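## Task

Find the empty shelf spot whose lot number, printed on the shelf edge directly beneath it, reads 477, and set the foam block taken from the desk into it. Every other object must remain on its own shelf, table or counter. The robot must not tip over or finish leaning. The block must stay put by itself at the end, not only because the robot is holding it.

## Robot and tools

ROBOT. A simulated Hello Robot Stretch 4 with a single arm: an omni-wheel base, a lift that rides up a mast, an arm that telescopes forward, a three-joint wrist and a two-finger gripper. It stands about 1.6 m tall; the base rim lies within 0.23 m of the base origin. Loose objects may occasionally get nudged by the scene.

FRAMES. Base frame: origin on the floor below the base centre, x ahead, y to the left, z up. hand_pose (a point between the open fingertips) is reported in this frame and may be somewhat inaccurate; with all wrist joints at zero its axes line up with the base frame. The odometry frame is the base frame as it was when the scene began.

execute_actions. Arguments: actions, a list holding one action or none (empty just reports state and images), and cameras, a list from head_camera, head_left_camera, head_right_camera, wrist_camera, all (omitted, null or ["all"] gives every camera; [] gives none; a bad name rejects the call). An action contains base, joints, or both, optionally with pace and contact_limits; alternatively it is {"end_of_arm": "enable_torque"} on its own, which revives any wrist or gripper motor that shut off. All motions in one action begin at once and may finish at different moments.
- base: one command only, each a relative offset from where the base last reported itself, not a pose. translate_m: straight drive in metres, forward positive, -2 to 2. strafe_m: sideways in metres, left positive, -2 to 2. rotate_rad: spin in place in radians, counter-clockwise seen from above positive, -3.2 to 3.2.
- joints: a single object keyed by joint name, each value an absolute target. lift_m 0 to 1.2 (tolerance 0.004). arm_m 0 to 0.55 (extension, 0.004). wrist_yaw_rad -1.134 to 4.276 (0 points ahead, positive turns left, 3.14 tucked back; past 3.4 the arm may obstruct it; 0.02). wrist_pitch_rad -1.117 to 4.259 (0 level, 1.57 pointing down; 0.05). wrist_roll_rad -1.117 to 4.259 (0 keeps both fingers level; positive turns clockwise viewed from behind the gripper; 0.02). gripper_m -0.038 to 0.141 (fingertip gap in metres; negative means the tips press together; 0.004). Joint targets outside the range are clipped and the result notes it; any other bad value or unknown key rejects the whole call and nothing moves.
- pace: "slow", "default", "fast" or "max" (default if absent). Base top speed 0.1/0.3/0.4/0.6 m/s and 1/2/3/4 rad/s respectively, further reduced when lift_m exceeds 0.2 (down to 0.3 m/s and 1 rad/s at 1.2).
- contact_limits: only arm_m, 0 (gentlest) to 0.75 (firmest), default 0.5; it decides how hard the arm may push before it halts.
A part omitted from an action may keep driving toward its previous target without the status showing it. One action lasts at most 15 s. If a result reports a stop, later execute_actions, wait and finished_scene calls in the same reply are skipped.

wait: seconds, 0 to 10; commands nothing and returns the same report as an empty action. zoom_image: camera plus region [x0, y0, x1, y1] in pixels of that camera's latest full image, origin top-left, at most 504 by 504. finished_scene: scene (1 or 2); irreversible; ends the scene after the last command has been held and tells you whether the goal was met. Replying with no tool call ends everything.

RESULTS. base_status and joint_status tell how each motion ended: "done" (for the base, wheels turned the full amount even if they slipped), "off_target" (stopped short and may still be straining), "contact_stop_at_<key>" (hit something; that part goes slack, so a lift may sag or a base may roll), "limit_stop_at_<name>", "time_out", "torque_fault" (a wrist or gripper motor went limp; send enable_torque). "limit_stop_at_tilt" means a lean over 6 degrees; lift, arm and wheels go slack until it eases. "limit_stop_at_own_body" means a joint nearly hit the robot; you may move it away. on_its_own lists things you did not command; there "held at" is the held target, not the position. lidar_m: 12 distances in metres in 30-degree sectors, the first straight ahead and counting counter-clockwise (4th left, 7th behind, 10th right); "-" means nothing seen or closer than 0.25 m; it sees roughly 0.15 m up to robot height and misses glass, thin legs and much behind. wrist_depth_mm: 7 by 7 median depths, 100 to 2000 mm, top-left first. base_odometry counts wheel turns only (heading -3.142 to 3.142, left positive); a gap above about 0.1 rad between turned_by_wheels and turned_by_imu suggests a collision or slip. base_tilt in degrees, forward and right positive, with a fixed bias up to about 1.5. motor_effort is percent of maximum, positive toward higher joint values, bracket showing the last action's peak; for wheel_0, wheel_1, wheel_2 positive turns the base right. A loaded level gripper shifts wrist_pitch_rad effort away from 0.

GRIPPING. Command gripper_m below the object's width; squeezing harder pulls it toward the wrist. Reading and "done" do not prove a hold; a firm grip shows as a clear gripper_m effort change. If fingertips catch on a surface, raise the lift.

CAMERAS. head_camera (420x560 pinhole) sits atop the mast facing forward and down; turn the base to look around. head_left_camera and head_right_camera (420x672 fisheyes) look steeper and show base and arm. wrist_camera (616x392) looks along the fingers, tips near the bottom. Calibration lists K, distortion, T_world_to_cam and pos_world in the base frame, with small errors that grow for the arm-mounted camera.

TIPS AND CAUTIONS. To unfold at the start, send lift_m 0.4 with wrist_yaw_rad 0 together. Avoid tilted-up, rolled wrist poses (pitch below -0.2 with roll below -0.4 or above 4). Do not drive or turn with over 1 kg held and arm_m beyond 0.2, especially at fast paces; steady pushes or pulls, a high gripper or a high contact limit can also tip the robot. Avoid dropping, slamming, hard hits and heavy pushes, and keep neighbouring items in place. Quicker robot motion is preferred.

Each tool is called as name(argument=value, ...) on one line, values as JSON.

## Session

execute_actions(actions=[])

Scene clock: 0.00 s.
base_odometry: x=+0.000 y=+0.000 heading=+0.000 (m, m, rad; odometry frame)
turned_by_wheels: +0.000 (rad since the last result)
turned_by_imu: +0.000 (rad since the last result)
base_tilt: forward=+0.0 right=+1.0 (deg)
lidar_m: 0.64 1.76 1.85 1.47 0.91 0.80 0.82 0.96 2.37 1.20 0.73 0.63
base_status: not commanded
joint_positions: lift_m=+0.209 arm_m=-0.002 wrist_yaw_rad=+3.030 wrist_pitch_rad=+0.018 wrist_roll_rad=-0.005 gripper_m=+0.057
joint_status: not commanded
motor_effort: lift_m=+20 arm_m=+0 wrist_yaw_rad=+1 wrist_pitch_rad=-7 wrist_roll_rad=+0 gripper_m=-3 wheel_0=-1 wheel_1=+0 wheel_2=+0 (%)
hand_pose: x=-0.1085 y=+0.1191 z=+0.3817 quat_wxyz=(+0.056, -0.009, -0.002, +0.998) (m; base frame)
wrist_depth_mm: - 143 1008 946 891 831 809 / - 142 991 946 878 820 798 / 107 143 255 931 878 831 798 / 131 145 976 946 891 842 798 / 1160 1098 1008 946 891 842 798 / 1160 1060 195 946 195 831 798 / 976 946 991 146 878 809 788
pictures: head_camera, head_left_camera, head_right_camera, wrist_camera
Images, in order (width x height): head_camera 420x560, head_left_camera 420x672, head_right_camera 420x672, wrist_camera 616x392.

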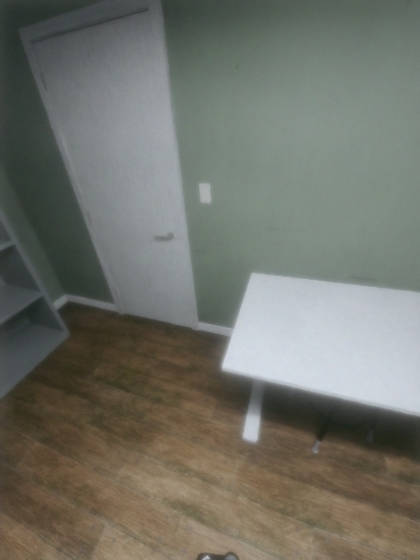

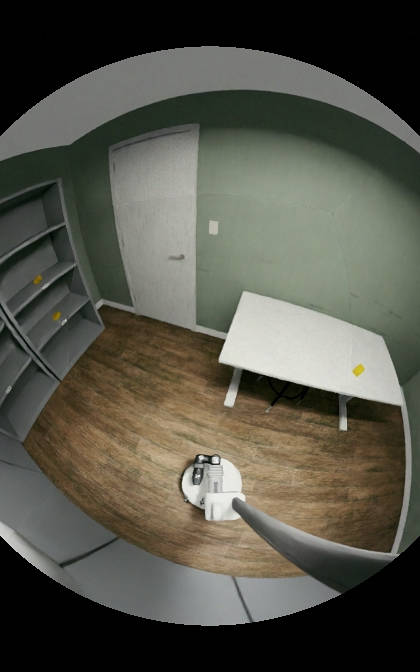

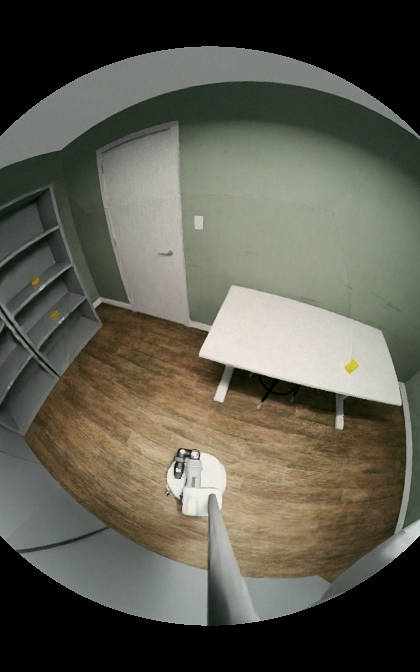

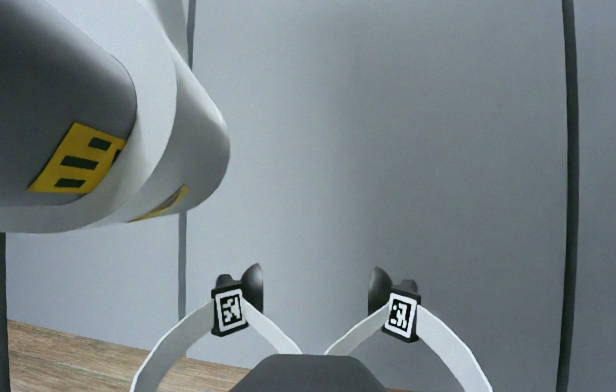

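zoom_image(camera="head_left_camera", region=[0, 160, 140, 460])

zoom_image(camera="head_right_camera", region=[190, 270, 420, 450])

Region (0, 160, 140, 460) of head_left_camera's 420x672 image, scaled by 1.680, with more detail than that image has; it fills the left 235 columns of this view, and the rest is white.

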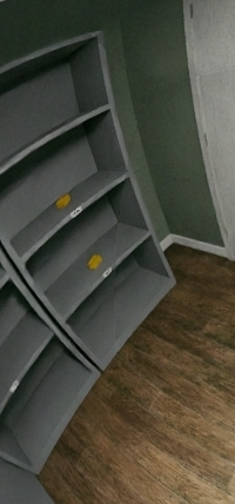

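Region (190, 270, 420, 450) of head_right_camera's 420x672 image, scaled by 2.191, with more detail than that image has; it fills the top 394 rows of this view, and the rest is white.

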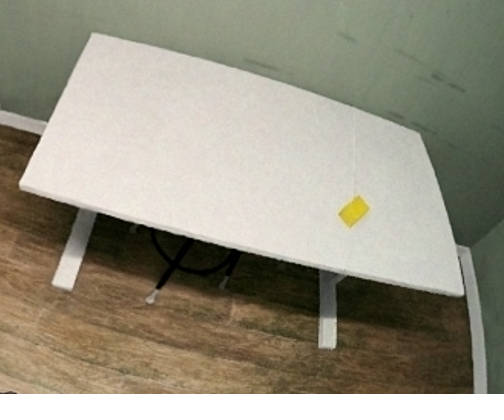

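execute_actions(actions=[{"base":{"rotate_rad":-0.32},"joints":{"lift_m":0.9,"wrist_yaw_rad":0,"gripper_m":0.12},"pace":"fast"}])

Scene clock: 4.87 s.
base_odometry: x=+0.000 y=+0.000 heading=-0.320 (m, m, rad; odometry frame)
turned_by_wheels: -0.320 (rad since the last result)
turned_by_imu: -0.315 (rad since the last result)
base_tilt: forward=+0.0 right=+1.0 (deg)
lidar_m: 0.64 0.67 1.92 1.86 1.14 0.83 0.81 0.84 1.18 2.37 0.95 0.68
base_status: done
joint_positions: lift_m=+0.900 arm_m=-0.002 wrist_yaw_rad=+0.000 wrist_pitch_rad=+0.018 wrist_roll_rad=-0.005 gripper_m=+0.120
joint_status: all done
motor_effort: lift_m=+22(27) arm_m=+0(0) wrist_yaw_rad=+2(5) wrist_pitch_rad=-7(6) wrist_roll_rad=+0(0) gripper_m=-1(2) wheel_0=+1(10) wheel_1=+1(8) wheel_2=+0(7) (%)
hand_pose: x=+0.4569 y=-0.0873 z=+1.0728 quat_wxyz=(+1.000, -0.003, +0.009, +0.000) (m; base frame)
wrist_depth_mm: 1255 1255 1255 1255 1229 1229 1182 / 1255 1255 1255 1255 1205 1205 1182 / 1255 1281 1255 1229 1205 1205 1182 / 1281 1281 1255 1229 1229 1205 1182 / 1281 1281 1255 1229 1229 1205 1182 / 1281 1308 215 1255 1229 1182 1182 / 1281 1281 991 141 946 917 976
pictures: head_camera, head_left_camera, head_right_camera, wrist_camera
camera_calibration (this result's frames):
wrist_camera: T_world_to_cam=[[0.0293582, -0.999076, 0.0313845, -0.132038], [0.00520173, -0.0312449, -0.999498, 1.12487], [0.999555, 0.0295067, 0.00427963, -0.236744], [0, 0, 0, 1]] pos_world=[0.234664, -0.0897844, 1.12946]
Images, in order (width x height): head_camera 420x560, head_left_camera 420x672, head_right_camera 420x672, wrist_camera 616x392.

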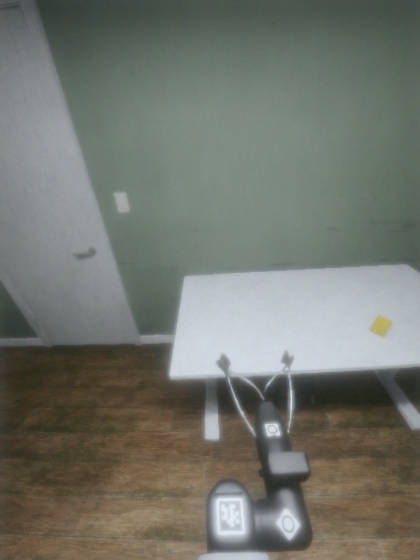

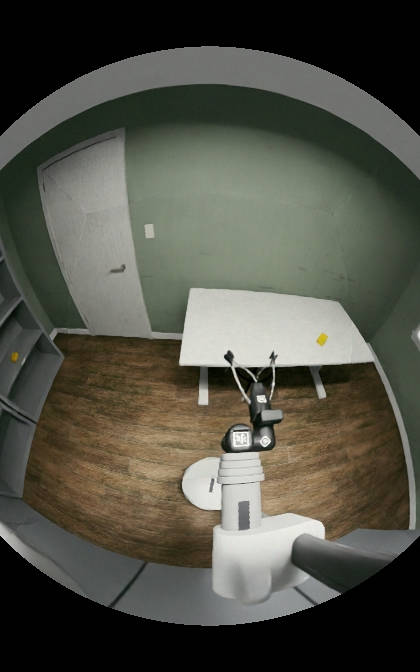

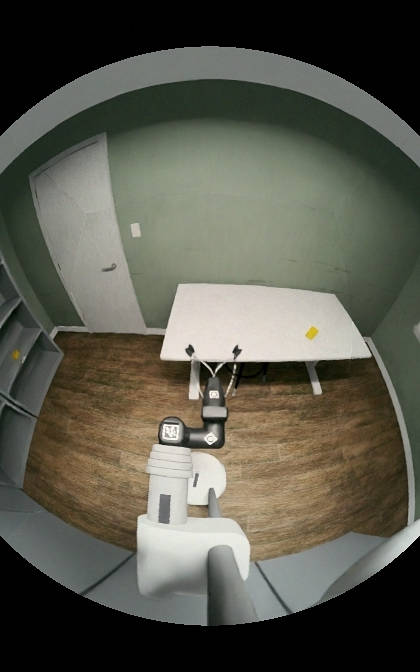

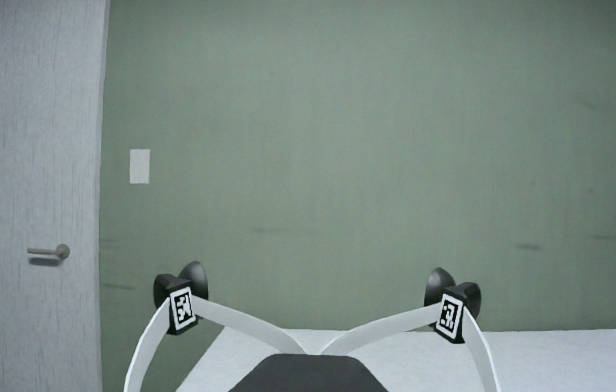

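execute_actions(actions=[{"base":{"strafe_m":-0.68},"joints":{"lift_m":0.75,"wrist_pitch_rad":0.3},"pace":"fast"}])

zoom_image(camera="head_camera", region=[170, 260, 310, 400])

Scene clock: 9.03 s.
base_odometry: x=-0.214 y=-0.646 heading=-0.320 (m, m, rad; odometry frame)
turned_by_wheels: +0.000 (rad since the last result)
turned_by_imu: +0.000 (rad since the last result)
base_tilt: forward=+0.0 right=+1.1 (deg)
lidar_m: 0.65 0.68 0.93 2.55 1.17 0.84 0.82 0.84 1.77 1.67 1.75 0.69
base_status: done
joint_positions: lift_m=+0.750 arm_m=-0.002 wrist_yaw_rad=+0.000 wrist_pitch_rad=+0.302 wrist_roll_rad=-0.005 gripper_m=+0.120
joint_status: all done
motor_effort: lift_m=+18(21) arm_m=+0(0) wrist_yaw_rad=+1(1) wrist_pitch_rad=-6(9) wrist_roll_rad=+0(1) gripper_m=-1(1) wheel_0=-1(11) wheel_1=+1(6) wheel_2=+1(1) (%)
hand_pose: x=+0.4439 y=-0.0874 z=+0.8426 quat_wxyz=(+0.989, -0.003, +0.150, +0.000) (m; base frame)
wrist_depth_mm: 1160 1160 1138 1138 1098 1078 1078 / 1205 1205 1160 1160 1138 1138 1118 / 1255 1255 1255 1229 1205 1205 1160 / 842 854 866 878 878 904 1182 / 564 564 585 580 591 585 580 / 759 484 215 488 462 459 484 / 1308 1060 1336 141 1366 1281 1336
pictures: head_camera, head_left_camera, head_right_camera, wrist_camera
camera_calibration (this result's frames):
wrist_camera: T_world_to_cam=[[0.036713, -0.999084, 0.0219983, -0.119868], [-0.275113, -0.0312671, -0.960903, 0.986717], [0.960711, 0.0292256, -0.276009, 0.0306583], [0, 0, 0, 1]] pos_world=[0.246406, -0.0898019, 0.959238]
Images, in order (width x height): head_camera 420x560, head_left_camera 420x672, head_right_camera 420x672, wrist_camera 616x392.

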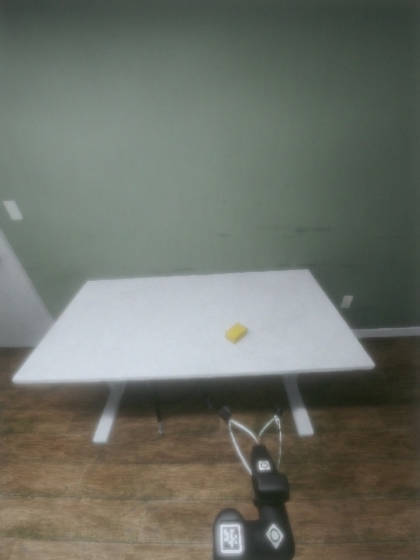

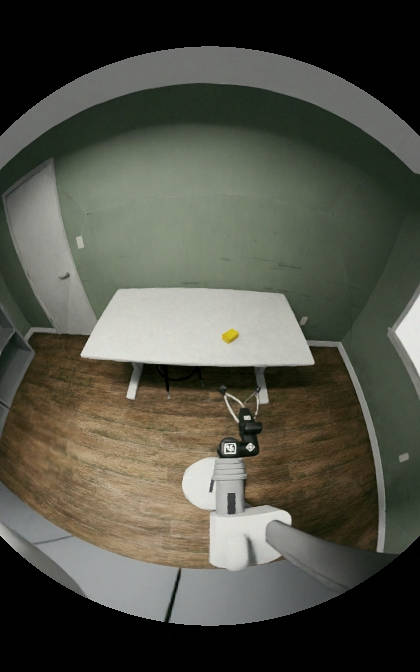

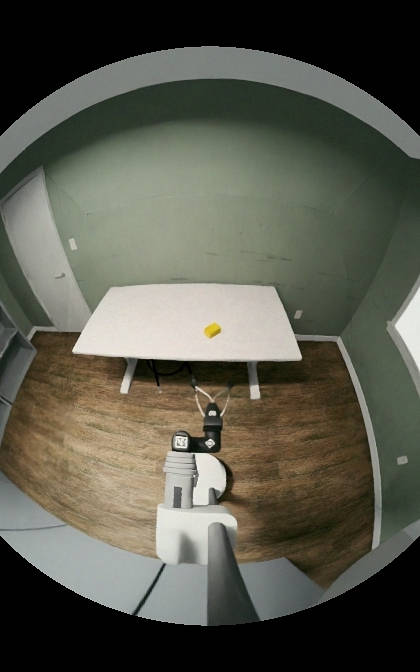

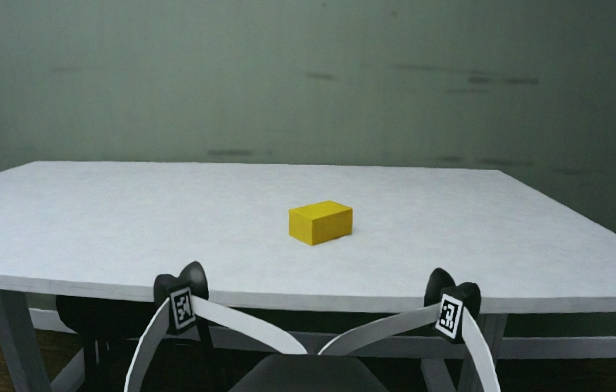

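Region (170, 260, 310, 400) of head_camera's 420x560 image, scaled by 3.600, with more detail than that image has.

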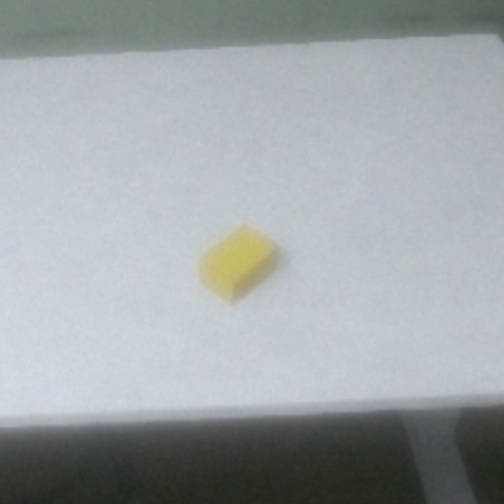

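execute_actions(actions=[{"base":{"strafe_m":0.168},"joints":{"wrist_yaw_rad":-0.8,"arm_m":0.35,"gripper_m":0.14},"pace":"fast"}], cameras=["wrist_camera","head_camera"])

execute_actions(actions=[{"base":{"translate_m":0.2},"pace":"fast"}])

Scene clock: 13.87 s.
base_odometry: x=-0.161 y=-0.486 heading=-0.320 (m, m, rad; odometry frame)
turned_by_wheels: +0.000 (rad since the last result)
turned_by_imu: +0.000 (rad since the last result)
base_tilt: forward=+0.0 right=+1.0 (deg)
lidar_m: 0.66 0.68 0.92 2.39 1.16 0.84 0.82 0.86 1.18 1.85 0.92 0.67
base_status: done
joint_positions: lift_m=+0.750 arm_m=+0.349 wrist_yaw_rad=-0.800 wrist_pitch_rad=+0.302 wrist_roll_rad=-0.005 gripper_m=+0.140
joint_status: all done
motor_effort: lift_m=+18(18) arm_m=+8(6) wrist_yaw_rad=-1(4) wrist_pitch_rad=-5(6) wrist_roll_rad=+1(0) gripper_m=-2(1) wheel_0=+2(9) wheel_1=+0(13) wheel_2=+1(0) (%)
hand_pose: x=+0.6488 y=-0.2585 z=+0.8426 quat_wxyz=(+0.911, +0.056, +0.140, -0.384) (m; base frame)
wrist_depth_mm: 741 842 960 1182 1464 1661 1464 / 759 854 1025 1229 1537 1708 1499 / 798 891 1060 1281 1618 1756 1499 / 788 854 842 866 1499 1808 1537 / 554 564 574 585 580 591 1576 / 415 349 373 436 436 206 1618 / 338 336 345 147 364 1366 1397
pictures: head_camera, wrist_camera
camera_calibration (this result's frames):
wrist_camera: T_world_to_cam=[[-0.690983, -0.722536, 0.0219966, 0.245324], [-0.214163, 0.175558, -0.960892, 1.05164], [0.690418, -0.668671, -0.276048, -0.16623], [0, 0, 0, 1]] pos_world=[0.509505, -0.11852, 0.959225]
Images, in order (width x height): head_camera 420x560, wrist_camera 616x392.

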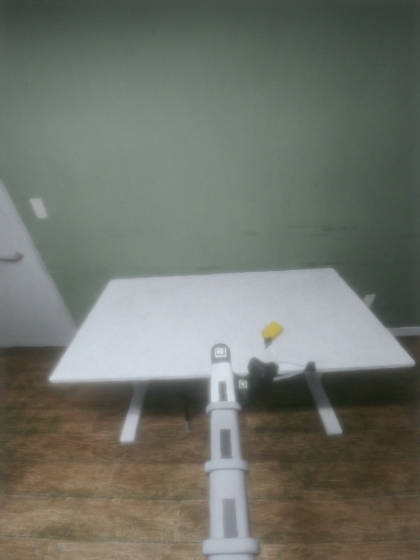

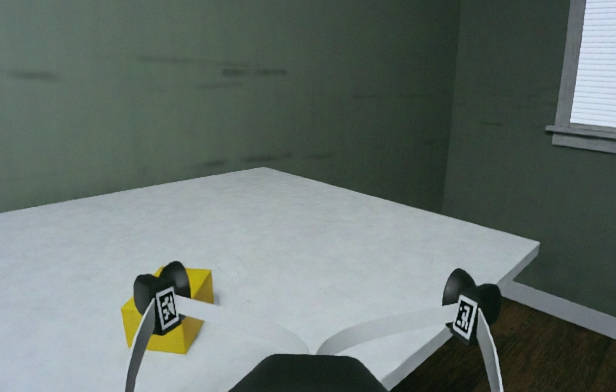

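Scene clock: 15.63 s.
base_odometry: x=+0.029 y=-0.549 heading=-0.320 (m, m, rad; odometry frame)
turned_by_wheels: +0.000 (rad since the last result)
turned_by_imu: -0.001 (rad since the last result)
base_tilt: forward=+0.0 right=+1.0 (deg)
lidar_m: 0.43 0.45 0.66 2.40 1.45 1.05 1.01 1.07 1.95 1.84 0.65 0.48
base_status: done
joint_positions: lift_m=+0.750 arm_m=+0.349 wrist_yaw_rad=-0.800 wrist_pitch_rad=+0.302 wrist_roll_rad=-0.005 gripper_m=+0.140
joint_status: not commanded
motor_effort: lift_m=+18(18) arm_m=+7(7) wrist_yaw_rad=-1(1) wrist_pitch_rad=-6(6) wrist_roll_rad=+0(1) gripper_m=-1(2) wheel_0=-1(5) wheel_1=+0(8) wheel_2=+1(10) (%)
hand_pose: x=+0.6488 y=-0.2585 z=+0.8426 quat_wxyz=(+0.911, +0.056, +0.140, -0.385) (m; base frame)
wrist_depth_mm: 580 668 778 946 1138 1537 1499 / 597 691 809 960 1182 1618 1499 / 621 707 831 991 1281 1618 1576 / 640 723 820 866 1255 1708 1537 / 554 564 574 574 591 585 580 / 413 382 389 433 436 206 430 / 340 336 355 147 353 342 353
pictures: head_camera, head_left_camera, head_right_camera, wrist_camera
camera_calibration (this result's frames):
wrist_camera: T_world_to_cam=[[-0.691048, -0.722474, 0.0219968, 0.245378], [-0.214148, 0.175577, -0.960892, 1.05163], [0.690357, -0.668733, -0.276048, -0.166218], [0, 0, 0, 1]] pos_world=[0.509523, -0.118519, 0.959225]
Images, in order (width x height): head_camera 420x560, head_left_camera 420x672, head_right_camera 420x672, wrist_camera 616x392.

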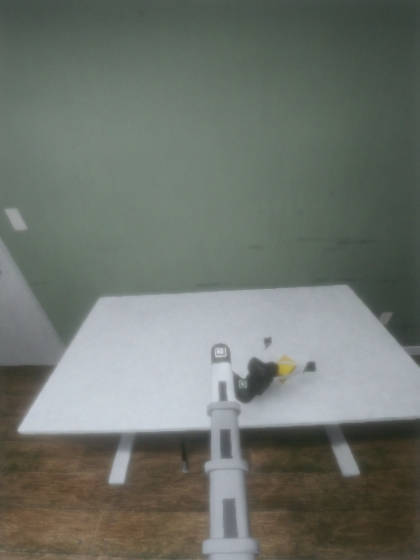

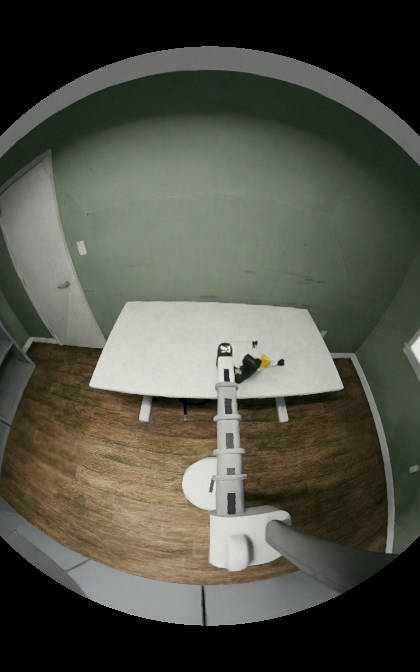

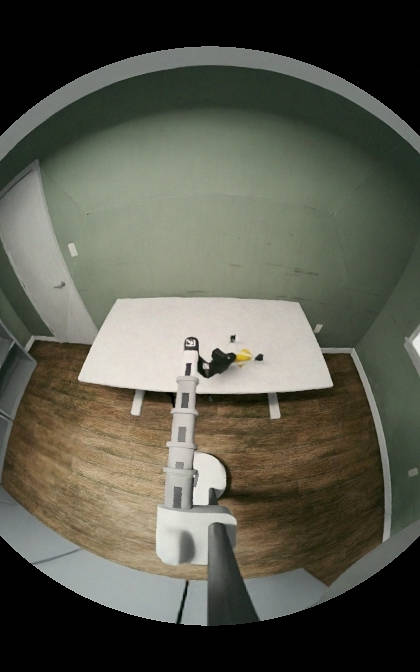

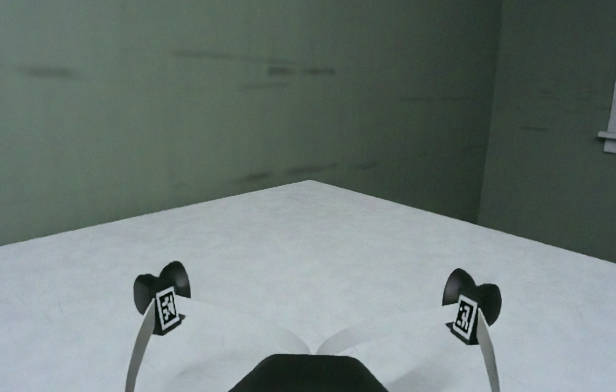

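execute_actions(actions=[{"joints":{"lift_m":0.675}}], cameras=["wrist_camera","head_camera"])

Scene clock: 17.37 s.
base_odometry: x=+0.029 y=-0.549 heading=-0.320 (m, m, rad; odometry frame)
turned_by_wheels: +0.000 (rad since the last result)
turned_by_imu: +0.000 (rad since the last result)
base_tilt: forward=+0.0 right=+1.0 (deg)
lidar_m: 0.44 0.48 0.65 2.38 1.45 1.07 1.01 1.05 1.94 1.85 0.64 0.49
base_status: not commanded
joint_positions: lift_m=+0.675 arm_m=+0.349 wrist_yaw_rad=-0.800 wrist_pitch_rad=+0.302 wrist_roll_rad=-0.005 gripper_m=+0.140
joint_status: all done
motor_effort: lift_m=+17(18) arm_m=+7(8) wrist_yaw_rad=-1(1) wrist_pitch_rad=-5(6) wrist_roll_rad=+0(0) gripper_m=-1(0) wheel_0=-1(0) wheel_1=+0(0) wheel_2=+1(1) (%)
hand_pose: x=+0.6488 y=-0.2585 z=+0.7677 quat_wxyz=(+0.911, +0.056, +0.140, -0.385) (m; base frame)
wrist_depth_mm: 585 661 778 931 1160 1499 1499 / 597 691 798 976 1182 1576 1499 / 621 715 842 976 1281 1661 1537 / 574 580 591 603 603 615 1499 / 384 389 397 399 404 404 402 / 285 263 267 220 301 206 297 / 235 232 235 147 238 236 244
pictures: head_camera, wrist_camera
camera_calibration (this result's frames):
wrist_camera: T_world_to_cam=[[-0.691048, -0.722474, 0.0219966, 0.247027], [-0.214148, 0.175577, -0.960892, 0.979644], [0.690357, -0.668733, -0.276048, -0.186901], [0, 0, 0, 1]] pos_world=[0.509525, -0.118519, 0.884305]
Images, in order (width x height): head_camera 420x560, wrist_camera 616x392.

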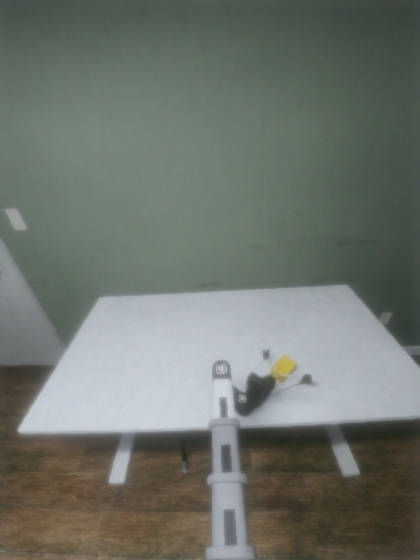

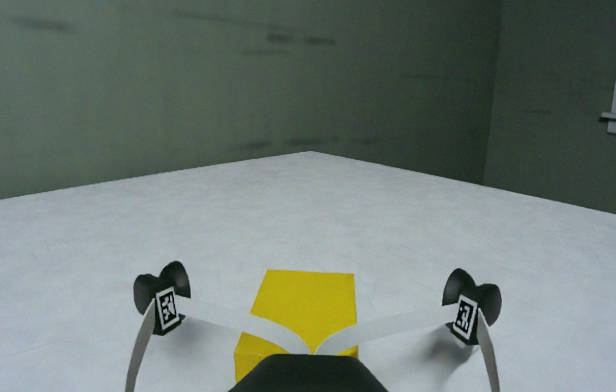

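execute_actions(actions=[{"joints":{"lift_m":0.648,"arm_m":0.358}}], cameras=["wrist_camera"])

execute_actions(actions=[{"joints":{"gripper_m":0.02}}], cameras=["wrist_camera"])

Scene clock: 18.93 s.
base_odometry: x=+0.029 y=-0.549 heading=-0.320 (m, m, rad; odometry frame)
turned_by_wheels: +0.000 (rad since the last result)
turned_by_imu: +0.000 (rad since the last result)
base_tilt: forward=-0.1 right=+1.1 (deg)
lidar_m: 0.45 0.47 0.66 2.36 1.44 1.05 1.03 1.04 1.95 1.85 0.65 0.47
base_status: not commanded
joint_positions: lift_m=+0.648 arm_m=+0.357 wrist_yaw_rad=-0.800 wrist_pitch_rad=+0.302 wrist_roll_rad=-0.005 gripper_m=+0.140
joint_status: all done
motor_effort: lift_m=+17(19) arm_m=+7(7) wrist_yaw_rad=+1(1) wrist_pitch_rad=-4(6) wrist_roll_rad=+0(0) gripper_m=-2(1) wheel_0=-1(0) wheel_1=+0(0) wheel_2=+0(1) (%)
hand_pose: x=+0.6567 y=-0.2585 z=+0.7408 quat_wxyz=(+0.911, +0.056, +0.139, -0.385) (m; base frame)
wrist_depth_mm: 580 647 768 904 1138 1537 1464 / 603 676 788 960 1160 1576 1537 / 615 699 798 931 1205 1661 1499 / 488 492 496 504 508 517 521 / 322 329 334 229 340 340 338 / 239 222 220 172 192 204 249 / 197 195 198 146 200 198 -
pictures: wrist_camera
camera_calibration (this result's frames):
wrist_camera: T_world_to_cam=[[-0.691135, -0.72239, 0.0220092, 0.253142], [-0.213902, 0.175369, -0.960985, 0.955354], [0.690346, -0.668878, -0.275724, -0.200094], [0, 0, 0, 1]] pos_world=[0.517441, -0.118511, 0.857338]
Images, in order (width x height): wrist_camera 616x392.

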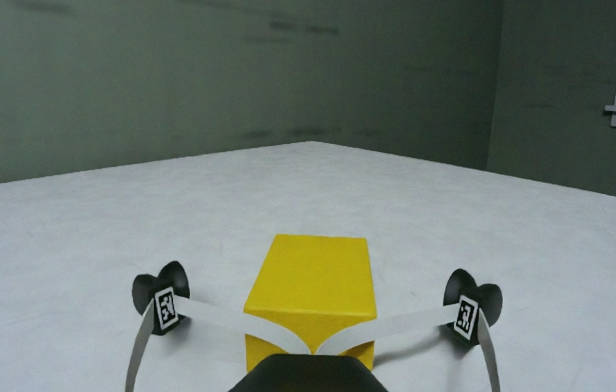

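Scene clock: 21.10 s.
base_odometry: x=+0.029 y=-0.549 heading=-0.320 (m, m, rad; odometry frame)
turned_by_wheels: +0.000 (rad since the last result)
turned_by_imu: +0.000 (rad since the last result)
base_tilt: forward=+0.0 right=+1.1 (deg)
lidar_m: 0.45 0.47 0.67 2.39 1.44 1.07 1.01 1.06 1.95 1.85 0.64 0.49
base_status: not commanded
joint_positions: lift_m=+0.648 arm_m=+0.357 wrist_yaw_rad=-0.800 wrist_pitch_rad=+0.302 wrist_roll_rad=-0.005 gripper_m=+0.020
joint_status: all done
motor_effort: lift_m=+17(17) arm_m=+7(8) wrist_yaw_rad=+0(0) wrist_pitch_rad=-6(6) wrist_roll_rad=+1(0) gripper_m=-15(17) wheel_0=-1(1) wheel_1=+0(0) wheel_2=+0(0) (%)
hand_pose: x=+0.6567 y=-0.2585 z=+0.7406 quat_wxyz=(+0.911, +0.056, +0.140, -0.385) (m; base frame)
wrist_depth_mm: 585 661 778 931 1138 1499 1464 / 597 676 788 946 1229 1618 1464 / 621 691 798 931 1229 1618 1576 / 484 488 496 504 512 517 525 / 322 327 332 221 340 340 338 / 238 245 184 164 183 251 249 / 197 187 196 159 191 190 -
pictures: wrist_camera
camera_calibration (this result's frames):
wrist_camera: T_world_to_cam=[[-0.691128, -0.722397, 0.0219935, 0.253152], [-0.214187, 0.175662, -0.960868, 0.955408], [0.690265, -0.668794, -0.276134, -0.199714], [0, 0, 0, 1]] pos_world=[0.517452, -0.11852, 0.857305]
Images, in order (width x height): wrist_camera 616x392.

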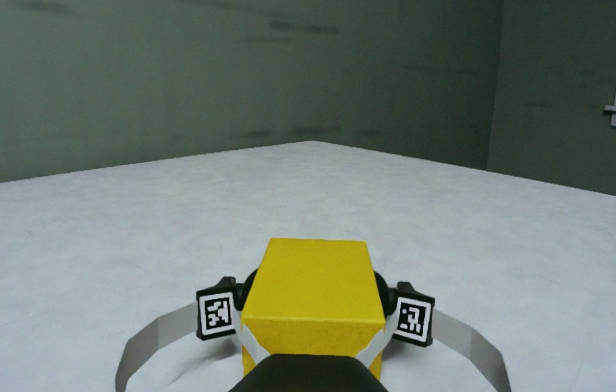

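execute_actions(actions=[{"joints":{"lift_m":0.72},"pace":"fast"}], cameras=["wrist_camera"])

execute_actions(actions=[{"base":{"rotate_rad":1.57},"joints":{"arm_m":0.0,"wrist_yaw_rad":0}}])

Scene clock: 22.63 s.
base_odometry: x=+0.029 y=-0.549 heading=-0.320 (m, m, rad; odometry frame)
turned_by_wheels: +0.000 (rad since the last result)
turned_by_imu: +0.000 (rad since the last result)
base_tilt: forward=+0.0 right=+1.0 (deg)
lidar_m: 0.45 0.47 0.66 2.38 1.44 1.07 1.02 1.05 1.95 1.85 0.64 0.47
base_status: not commanded
joint_positions: lift_m=+0.720 arm_m=+0.357 wrist_yaw_rad=-0.800 wrist_pitch_rad=+0.302 wrist_roll_rad=-0.005 gripper_m=+0.020
joint_status: all done
motor_effort: lift_m=+23(28) arm_m=+8(8) wrist_yaw_rad=-1(0) wrist_pitch_rad=-8(8) wrist_roll_rad=+1(0) gripper_m=-18(18) wheel_0=-1(1) wheel_1=+0(0) wheel_2=+0(1) (%)
hand_pose: x=+0.6567 y=-0.2585 z=+0.8121 quat_wxyz=(+0.911, +0.056, +0.140, -0.385) (m; base frame)
wrist_depth_mm: 585 661 759 931 1138 1537 1499 / 597 676 798 960 1182 1576 1499 / 615 699 820 991 1229 1661 1537 / 621 683 750 759 768 1708 1576 / 484 492 504 223 508 508 508 / 362 370 184 164 182 377 375 / 296 282 296 159 290 285 307
pictures: wrist_camera
camera_calibration (this result's frames):
wrist_camera: T_world_to_cam=[[-0.691125, -0.722401, 0.0219842, 0.251587], [-0.214356, 0.175837, -0.960798, 1.02415], [0.690216, -0.668744, -0.276377, -0.179726], [0, 0, 0, 1]] pos_world=[0.51746, -0.118526, 0.928794]
Images, in order (width x height): wrist_camera 616x392.

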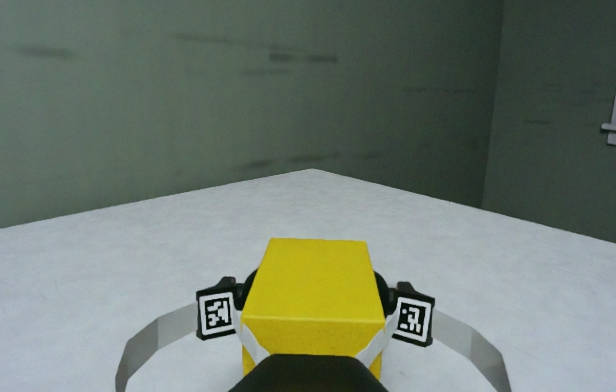

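Scene clock: 24.80 s.
base_odometry: x=+0.029 y=-0.549 heading=+1.250 (m, m, rad; odometry frame)
turned_by_wheels: +1.570 (rad since the last result)
turned_by_imu: +1.545 (rad since the last result)
base_tilt: forward=-0.1 right=+1.1 (deg)
lidar_m: 2.36 1.40 1.06 1.01 1.06 1.97 1.90 0.64 0.48 0.44 0.47 0.66
base_status: done
joint_positions: lift_m=+0.720 arm_m=+0.001 wrist_yaw_rad=+0.000 wrist_pitch_rad=+0.302 wrist_roll_rad=-0.005 gripper_m=+0.020
joint_status: all done
motor_effort: lift_m=+21(23) arm_m=-8(8) wrist_yaw_rad=-1(4) wrist_pitch_rad=-6(8) wrist_roll_rad=-1(0) gripper_m=-16(16) wheel_0=-1(4) wheel_1=-1(6) wheel_2=-1(6) (%)
hand_pose: x=+0.4477 y=-0.0874 z=+0.8121 quat_wxyz=(+0.989, -0.003, +0.151, +0.000) (m; base frame)
wrist_depth_mm: 1397 - - - - - - / 1464 - - - - - 1921 / 1499 - - - - - 1863 / 1499 - - - - - 1983 / 1499 - - 222 - - 1863 / 1464 1661 185 164 182 1708 1618 / 1308 1255 1308 159 1281 1255 1308
pictures: head_camera, head_left_camera, head_right_camera, wrist_camera
camera_calibration (this result's frames):
wrist_camera: T_world_to_cam=[[0.0368204, -0.99908, 0.0219772, -0.119342], [-0.275573, -0.0312905, -0.960771, 0.958608], [0.960575, 0.0293196, -0.276472, 0.0190152], [0, 0, 0, 1]] pos_world=[0.250295, -0.0897945, 0.928883]
Images, in order (width x height): head_camera 420x560, head_left_camera 420x672, head_right_camera 420x672, wrist_camera 616x392.

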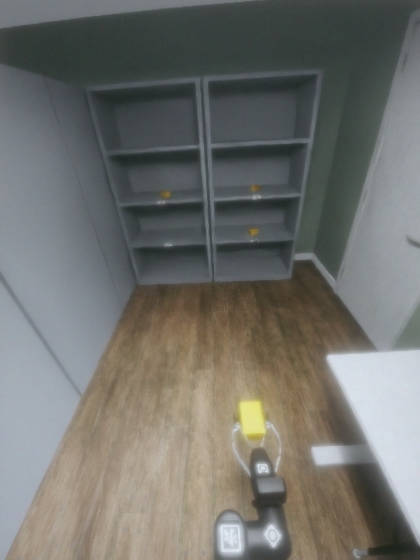

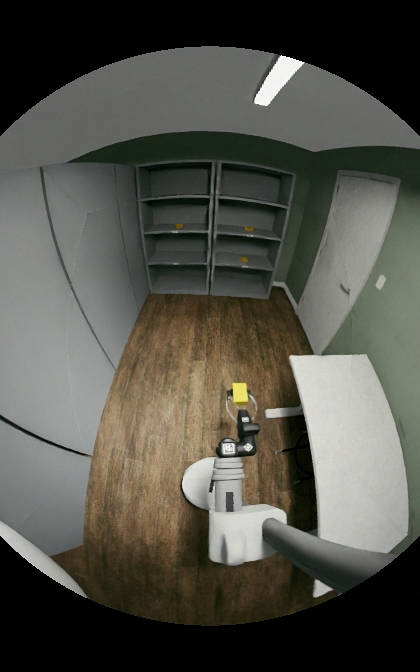

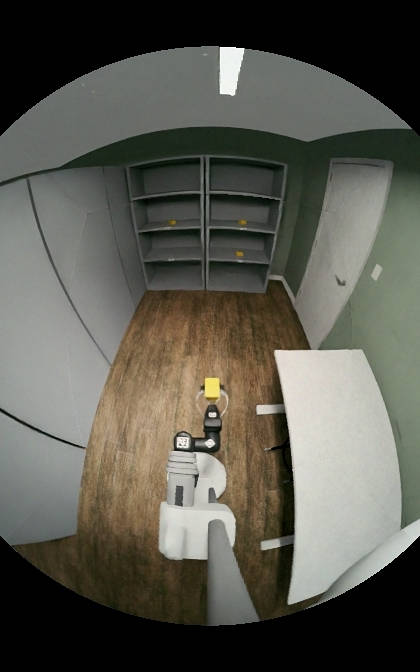

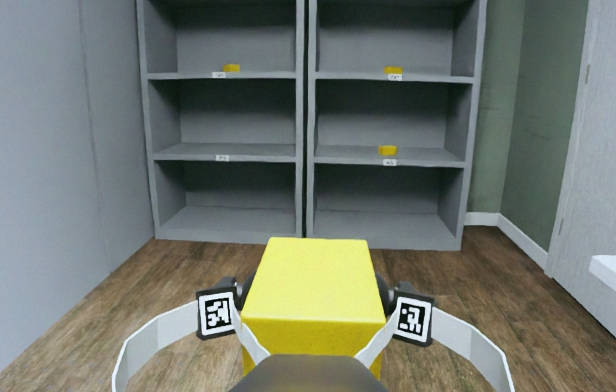

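zoom_image(camera="wrist_camera", region=[180, 50, 430, 180])

Region (180, 50, 430, 180) of wrist_camera's 616x392 image, scaled by 2.016; it fills the top 262 rows of this view, and the rest is white.

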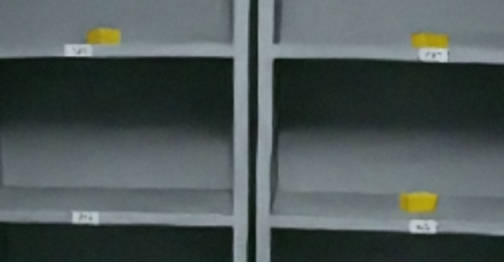

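execute_actions(actions=[{"base":{"translate_m":1.5},"joints":{"lift_m":0.55},"pace":"max"}])

Scene clock: 30.47 s.
base_odometry: x=+0.501 y=+0.875 heading=+1.250 (m, m, rad; odometry frame)
turned_by_wheels: +0.000 (rad since the last result)
turned_by_imu: -0.004 (rad since the last result)
base_tilt: forward=+0.0 right=+1.0 (deg)
lidar_m: 0.84 0.89 1.02 0.98 1.03 1.45 1.97 0.89 1.06 1.21 1.24 0.89
base_status: done
joint_positions: lift_m=+0.550 arm_m=+0.001 wrist_yaw_rad=+0.000 wrist_pitch_rad=+0.302 wrist_roll_rad=-0.005 gripper_m=+0.020
joint_status: all done
motor_effort: lift_m=+20(17) arm_m=-7(8) wrist_yaw_rad=+0(0) wrist_pitch_rad=-7(8) wrist_roll_rad=+1(0) gripper_m=-16(17) wheel_0=-1(7) wheel_1=+0(13) wheel_2=+1(10) (%)
hand_pose: x=+0.4476 y=-0.0874 z=+0.6423 quat_wxyz=(+0.989, -0.003, +0.151, +0.000) (m; base frame)
wrist_depth_mm: 1042 1025 634 991 991 991 960 / 1078 1078 654 1025 1025 1008 991 / 1138 1138 668 1060 1060 1042 1042 / 798 798 683 741 820 759 854 / 1229 1229 809 222 668 1138 1118 / 1160 1205 183 164 182 1182 1160 / 976 904 931 159 946 917 991
pictures: head_camera, head_left_camera, head_right_camera, wrist_camera
camera_calibration (this result's frames):
wrist_camera: T_world_to_cam=[[0.0366733, -0.999086, 0.0219792, -0.115583], [-0.275531, -0.0312505, -0.960784, 0.795396], [0.960592, 0.0291792, -0.276425, -0.0279379], [0, 0, 0, 1]] pos_world=[0.250232, -0.0898059, 0.759021]
Images, in order (width x height): head_camera 420x560, head_left_camera 420x672, head_right_camera 420x672, wrist_camera 616x392.

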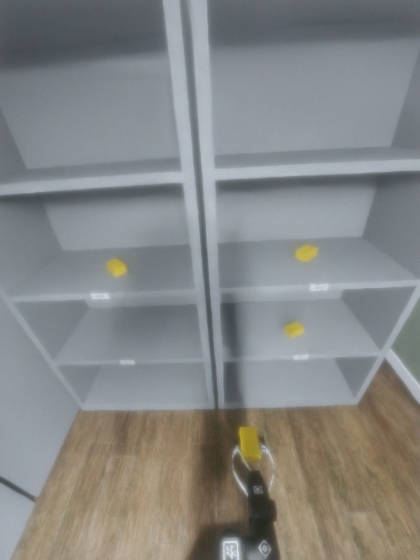

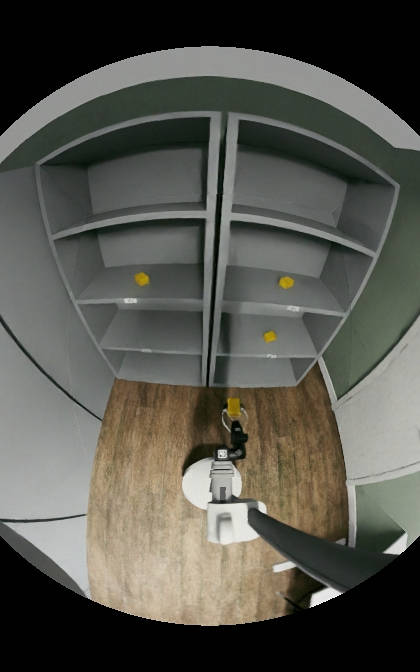

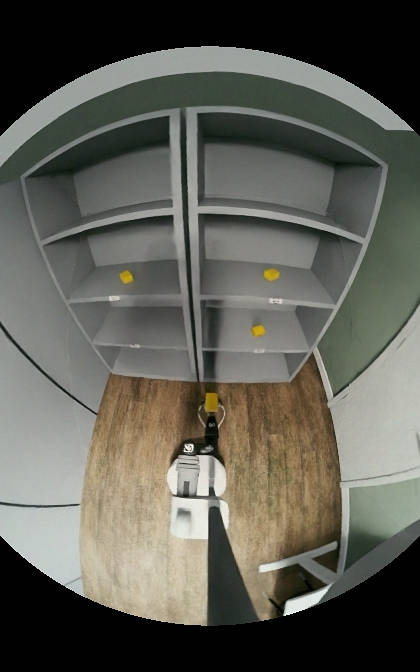

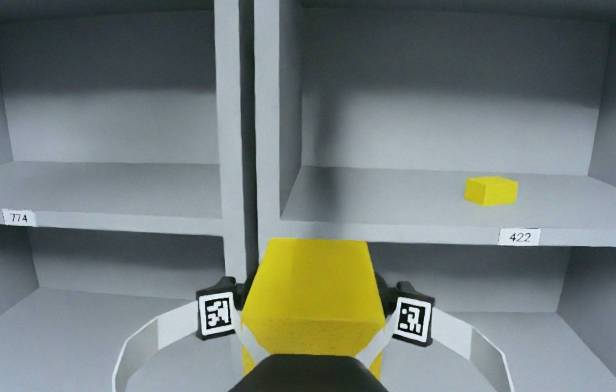

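zoom_image(camera="head_camera", region=[70, 240, 350, 320])

execute_actions(actions=[{"base":{"rotate_rad":3.14},"pace":"fast"}])

Region (70, 240, 350, 320) of head_camera's 420x560 image, scaled by 1.800, with more detail than that image has; it fills the top 144 rows of this view, and the rest is white.

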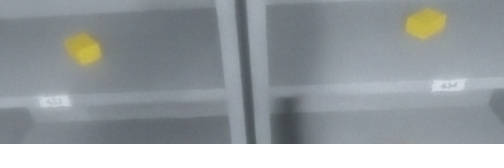

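Scene clock: 33.27 s.
base_odometry: x=+0.501 y=+0.875 heading=-1.893 (m, m, rad; odometry frame)
turned_by_wheels: +3.140 (rad since the last result)
turned_by_imu: +3.090 (rad since the last result)
base_tilt: forward=-0.1 right=+1.1 (deg)
lidar_m: 1.84 0.92 1.09 1.21 1.22 0.90 0.87 0.90 1.00 0.98 1.02 1.43
base_status: done
joint_positions: lift_m=+0.550 arm_m=+0.001 wrist_yaw_rad=+0.000 wrist_pitch_rad=+0.302 wrist_roll_rad=-0.005 gripper_m=+0.020
joint_status: not commanded
motor_effort: lift_m=+20(20) arm_m=-8(8) wrist_yaw_rad=-1(1) wrist_pitch_rad=-7(7) wrist_roll_rad=+0(0) gripper_m=-17(17) wheel_0=+0(6) wheel_1=+1(7) wheel_2=+1(10) (%)
hand_pose: x=+0.4477 y=-0.0873 z=+0.6423 quat_wxyz=(+0.989, -0.003, +0.151, +0.001) (m; base frame)
wrist_depth_mm: 1756 - - - - - 1576 / 1708 - - - - - 1499 / 1182 - - - - - 1537 / 1863 - - - - - 1464 / 1618 1661 1756 222 1808 1808 1464 / 1281 1308 184 164 182 1336 1366 / 1060 1008 1078 159 1042 1025 1098
pictures: head_camera, head_left_camera, head_right_camera, wrist_camera
camera_calibration (this result's frames):
wrist_camera: T_world_to_cam=[[0.0369107, -0.999077, 0.0219775, -0.115623], [-0.275444, -0.0313119, -0.960807, 0.795386], [0.960608, 0.0294105, -0.276346, -0.028017], [0, 0, 0, 1]] pos_world=[0.250266, -0.0897873, 0.759011]
Images, in order (width x height): head_camera 420x560, head_left_camera 420x672, head_right_camera 420x672, wrist_camera 616x392.

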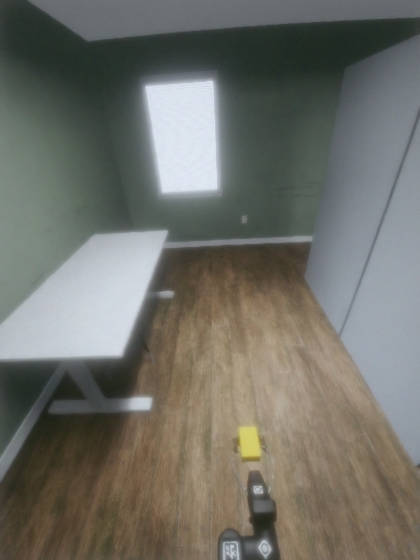

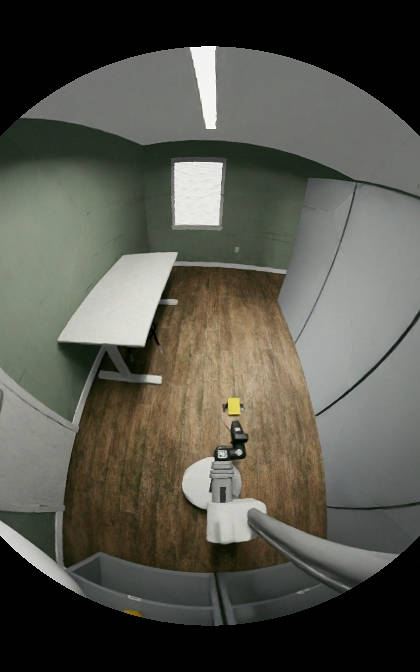

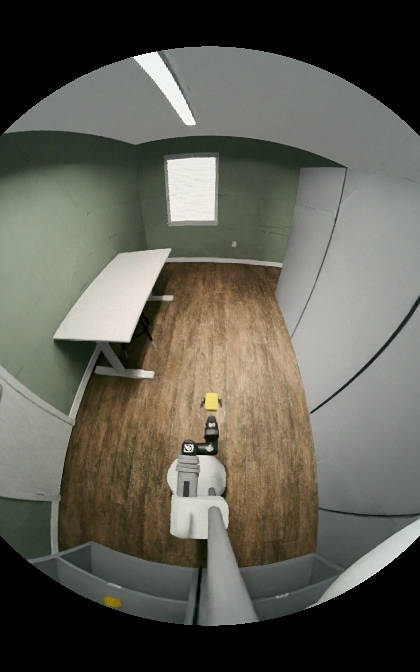

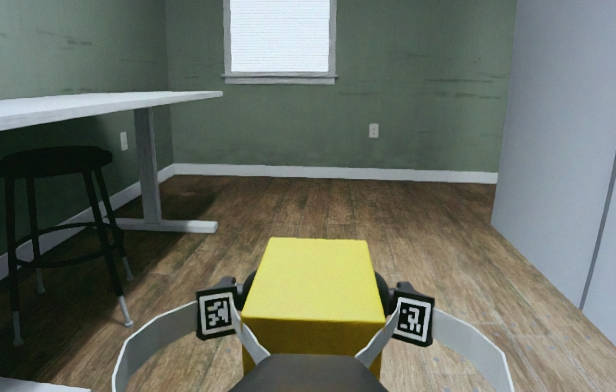

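execute_actions(actions=[{"base":{"rotate_rad":-0.22},"joints":{"lift_m":0.2},"pace":"fast"}], cameras=[])

execute_actions(actions=[{"base":{"translate_m":2.0},"pace":"max"}])

Scene clock: 36.20 s.
base_odometry: x=+0.501 y=+0.875 heading=-2.113 (m, m, rad; odometry frame)
turned_by_wheels: -0.220 (rad since the last result)
turned_by_imu: -0.217 (rad since the last result)
base_tilt: forward=+0.0 right=+1.0 (deg)
lidar_m: 2.23 0.89 0.90 1.23 1.25 0.99 0.85 0.86 1.05 0.98 0.98 1.19
base_status: done
joint_positions: lift_m=+0.200 arm_m=+0.001 wrist_yaw_rad=+0.000 wrist_pitch_rad=+0.302 wrist_roll_rad=-0.005 gripper_m=+0.020
joint_status: all done
motor_effort: lift_m=+17(18) arm_m=-8(8) wrist_yaw_rad=+0(0) wrist_pitch_rad=-7(7) wrist_roll_rad=+1(0) gripper_m=-17(18) wheel_0=+0(9) wheel_1=+0(7) wheel_2=-2(7) (%)
hand_pose: x=+0.4476 y=-0.0874 z=+0.2925 quat_wxyz=(+0.989, -0.003, +0.151, +0.000) (m; base frame)
wrist_depth_mm: - - - - - 1366 1078 / - - - - - 1397 1078 / - - - - - 1430 1060 / 1464 1464 1499 1464 1499 1366 1060 / 946 960 976 222 976 1008 991 / 707 723 183 164 182 741 732 / 585 554 580 159 559 559 591
pictures: none
No camera images: the call's "cameras" was empty. Leave "cameras" out to get every camera's image.

Scene clock: 41.10 s.
base_odometry: x=-0.531 y=-0.839 heading=-2.113 (m, m, rad; odometry frame)
turned_by_wheels: +0.000 (rad since the last result)
turned_by_imu: -0.005 (rad since the last result)
base_tilt: forward=+0.1 right=+1.1 (deg)
lidar_m: 1.42 1.43 1.68 0.88 0.88 1.08 2.81 1.08 0.66 0.57 0.57 0.71
base_status: done
joint_positions: lift_m=+0.200 arm_m=+0.001 wrist_yaw_rad=+0.000 wrist_pitch_rad=+0.302 wrist_roll_rad=-0.005 gripper_m=+0.020
joint_status: not commanded
motor_effort: lift_m=+19(19) arm_m=-8(7) wrist_yaw_rad=-1(2) wrist_pitch_rad=-6(6) wrist_roll_rad=+0(0) gripper_m=-16(16) wheel_0=+0(6) wheel_1=+0(11) wheel_2=+2(16) (%)
hand_pose: x=+0.4476 y=-0.0874 z=+0.2924 quat_wxyz=(+0.989, -0.003, +0.151, +0.000) (m; base frame)
wrist_depth_mm: 1042 1078 1118 1160 1182 1229 1308 / 1060 1118 1160 1182 1229 1281 1308 / 1118 1160 1205 1229 1281 1336 1397 / 1160 1205 1229 1308 1336 1366 1430 / 946 960 976 222 991 1008 976 / 707 715 183 165 182 741 723 / 580 554 580 159 564 559 597
pictures: head_camera, head_left_camera, head_right_camera, wrist_camera
camera_calibration (this result's frames):
wrist_camera: T_world_to_cam=[[0.0366895, -0.999085, 0.0219745, -0.107894], [-0.275537, -0.0312506, -0.960782, 0.459241], [0.96059, 0.0291958, -0.276432, -0.124651], [0, 0, 0, 1]] pos_world=[0.250235, -0.0898048, 0.409144]
Images, in order (width x height): head_camera 420x560, head_left_camera 420x672, head_right_camera 420x672, wrist_camera 616x392.

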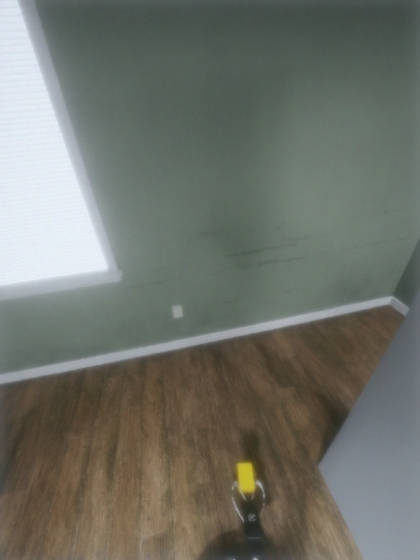

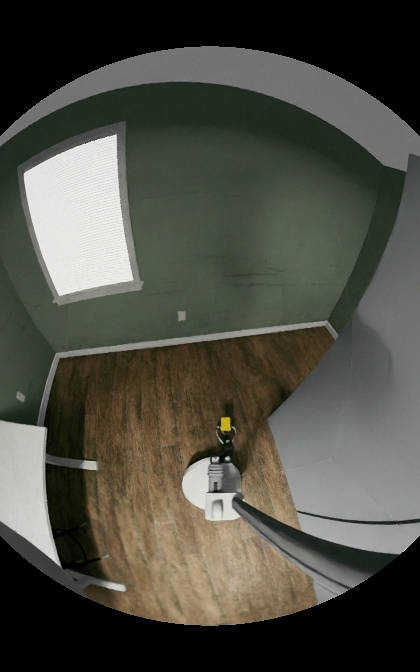

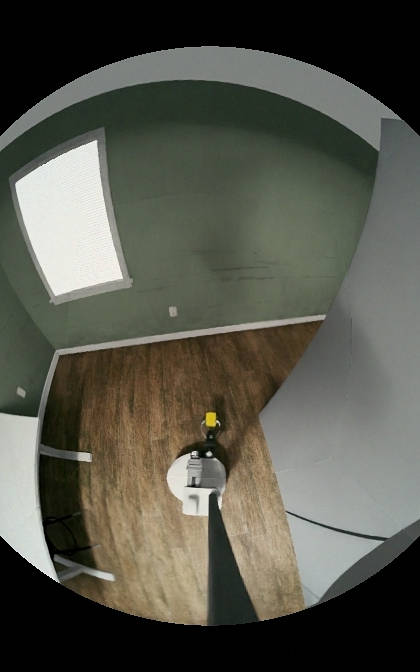

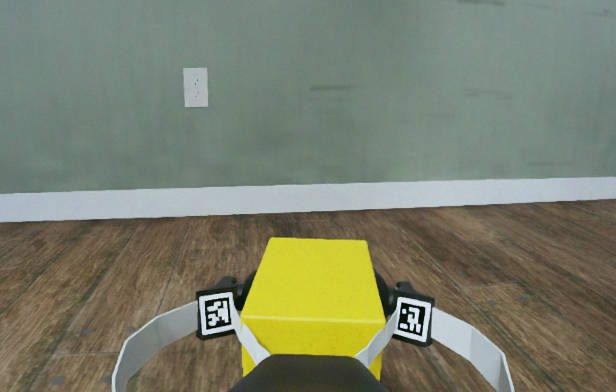

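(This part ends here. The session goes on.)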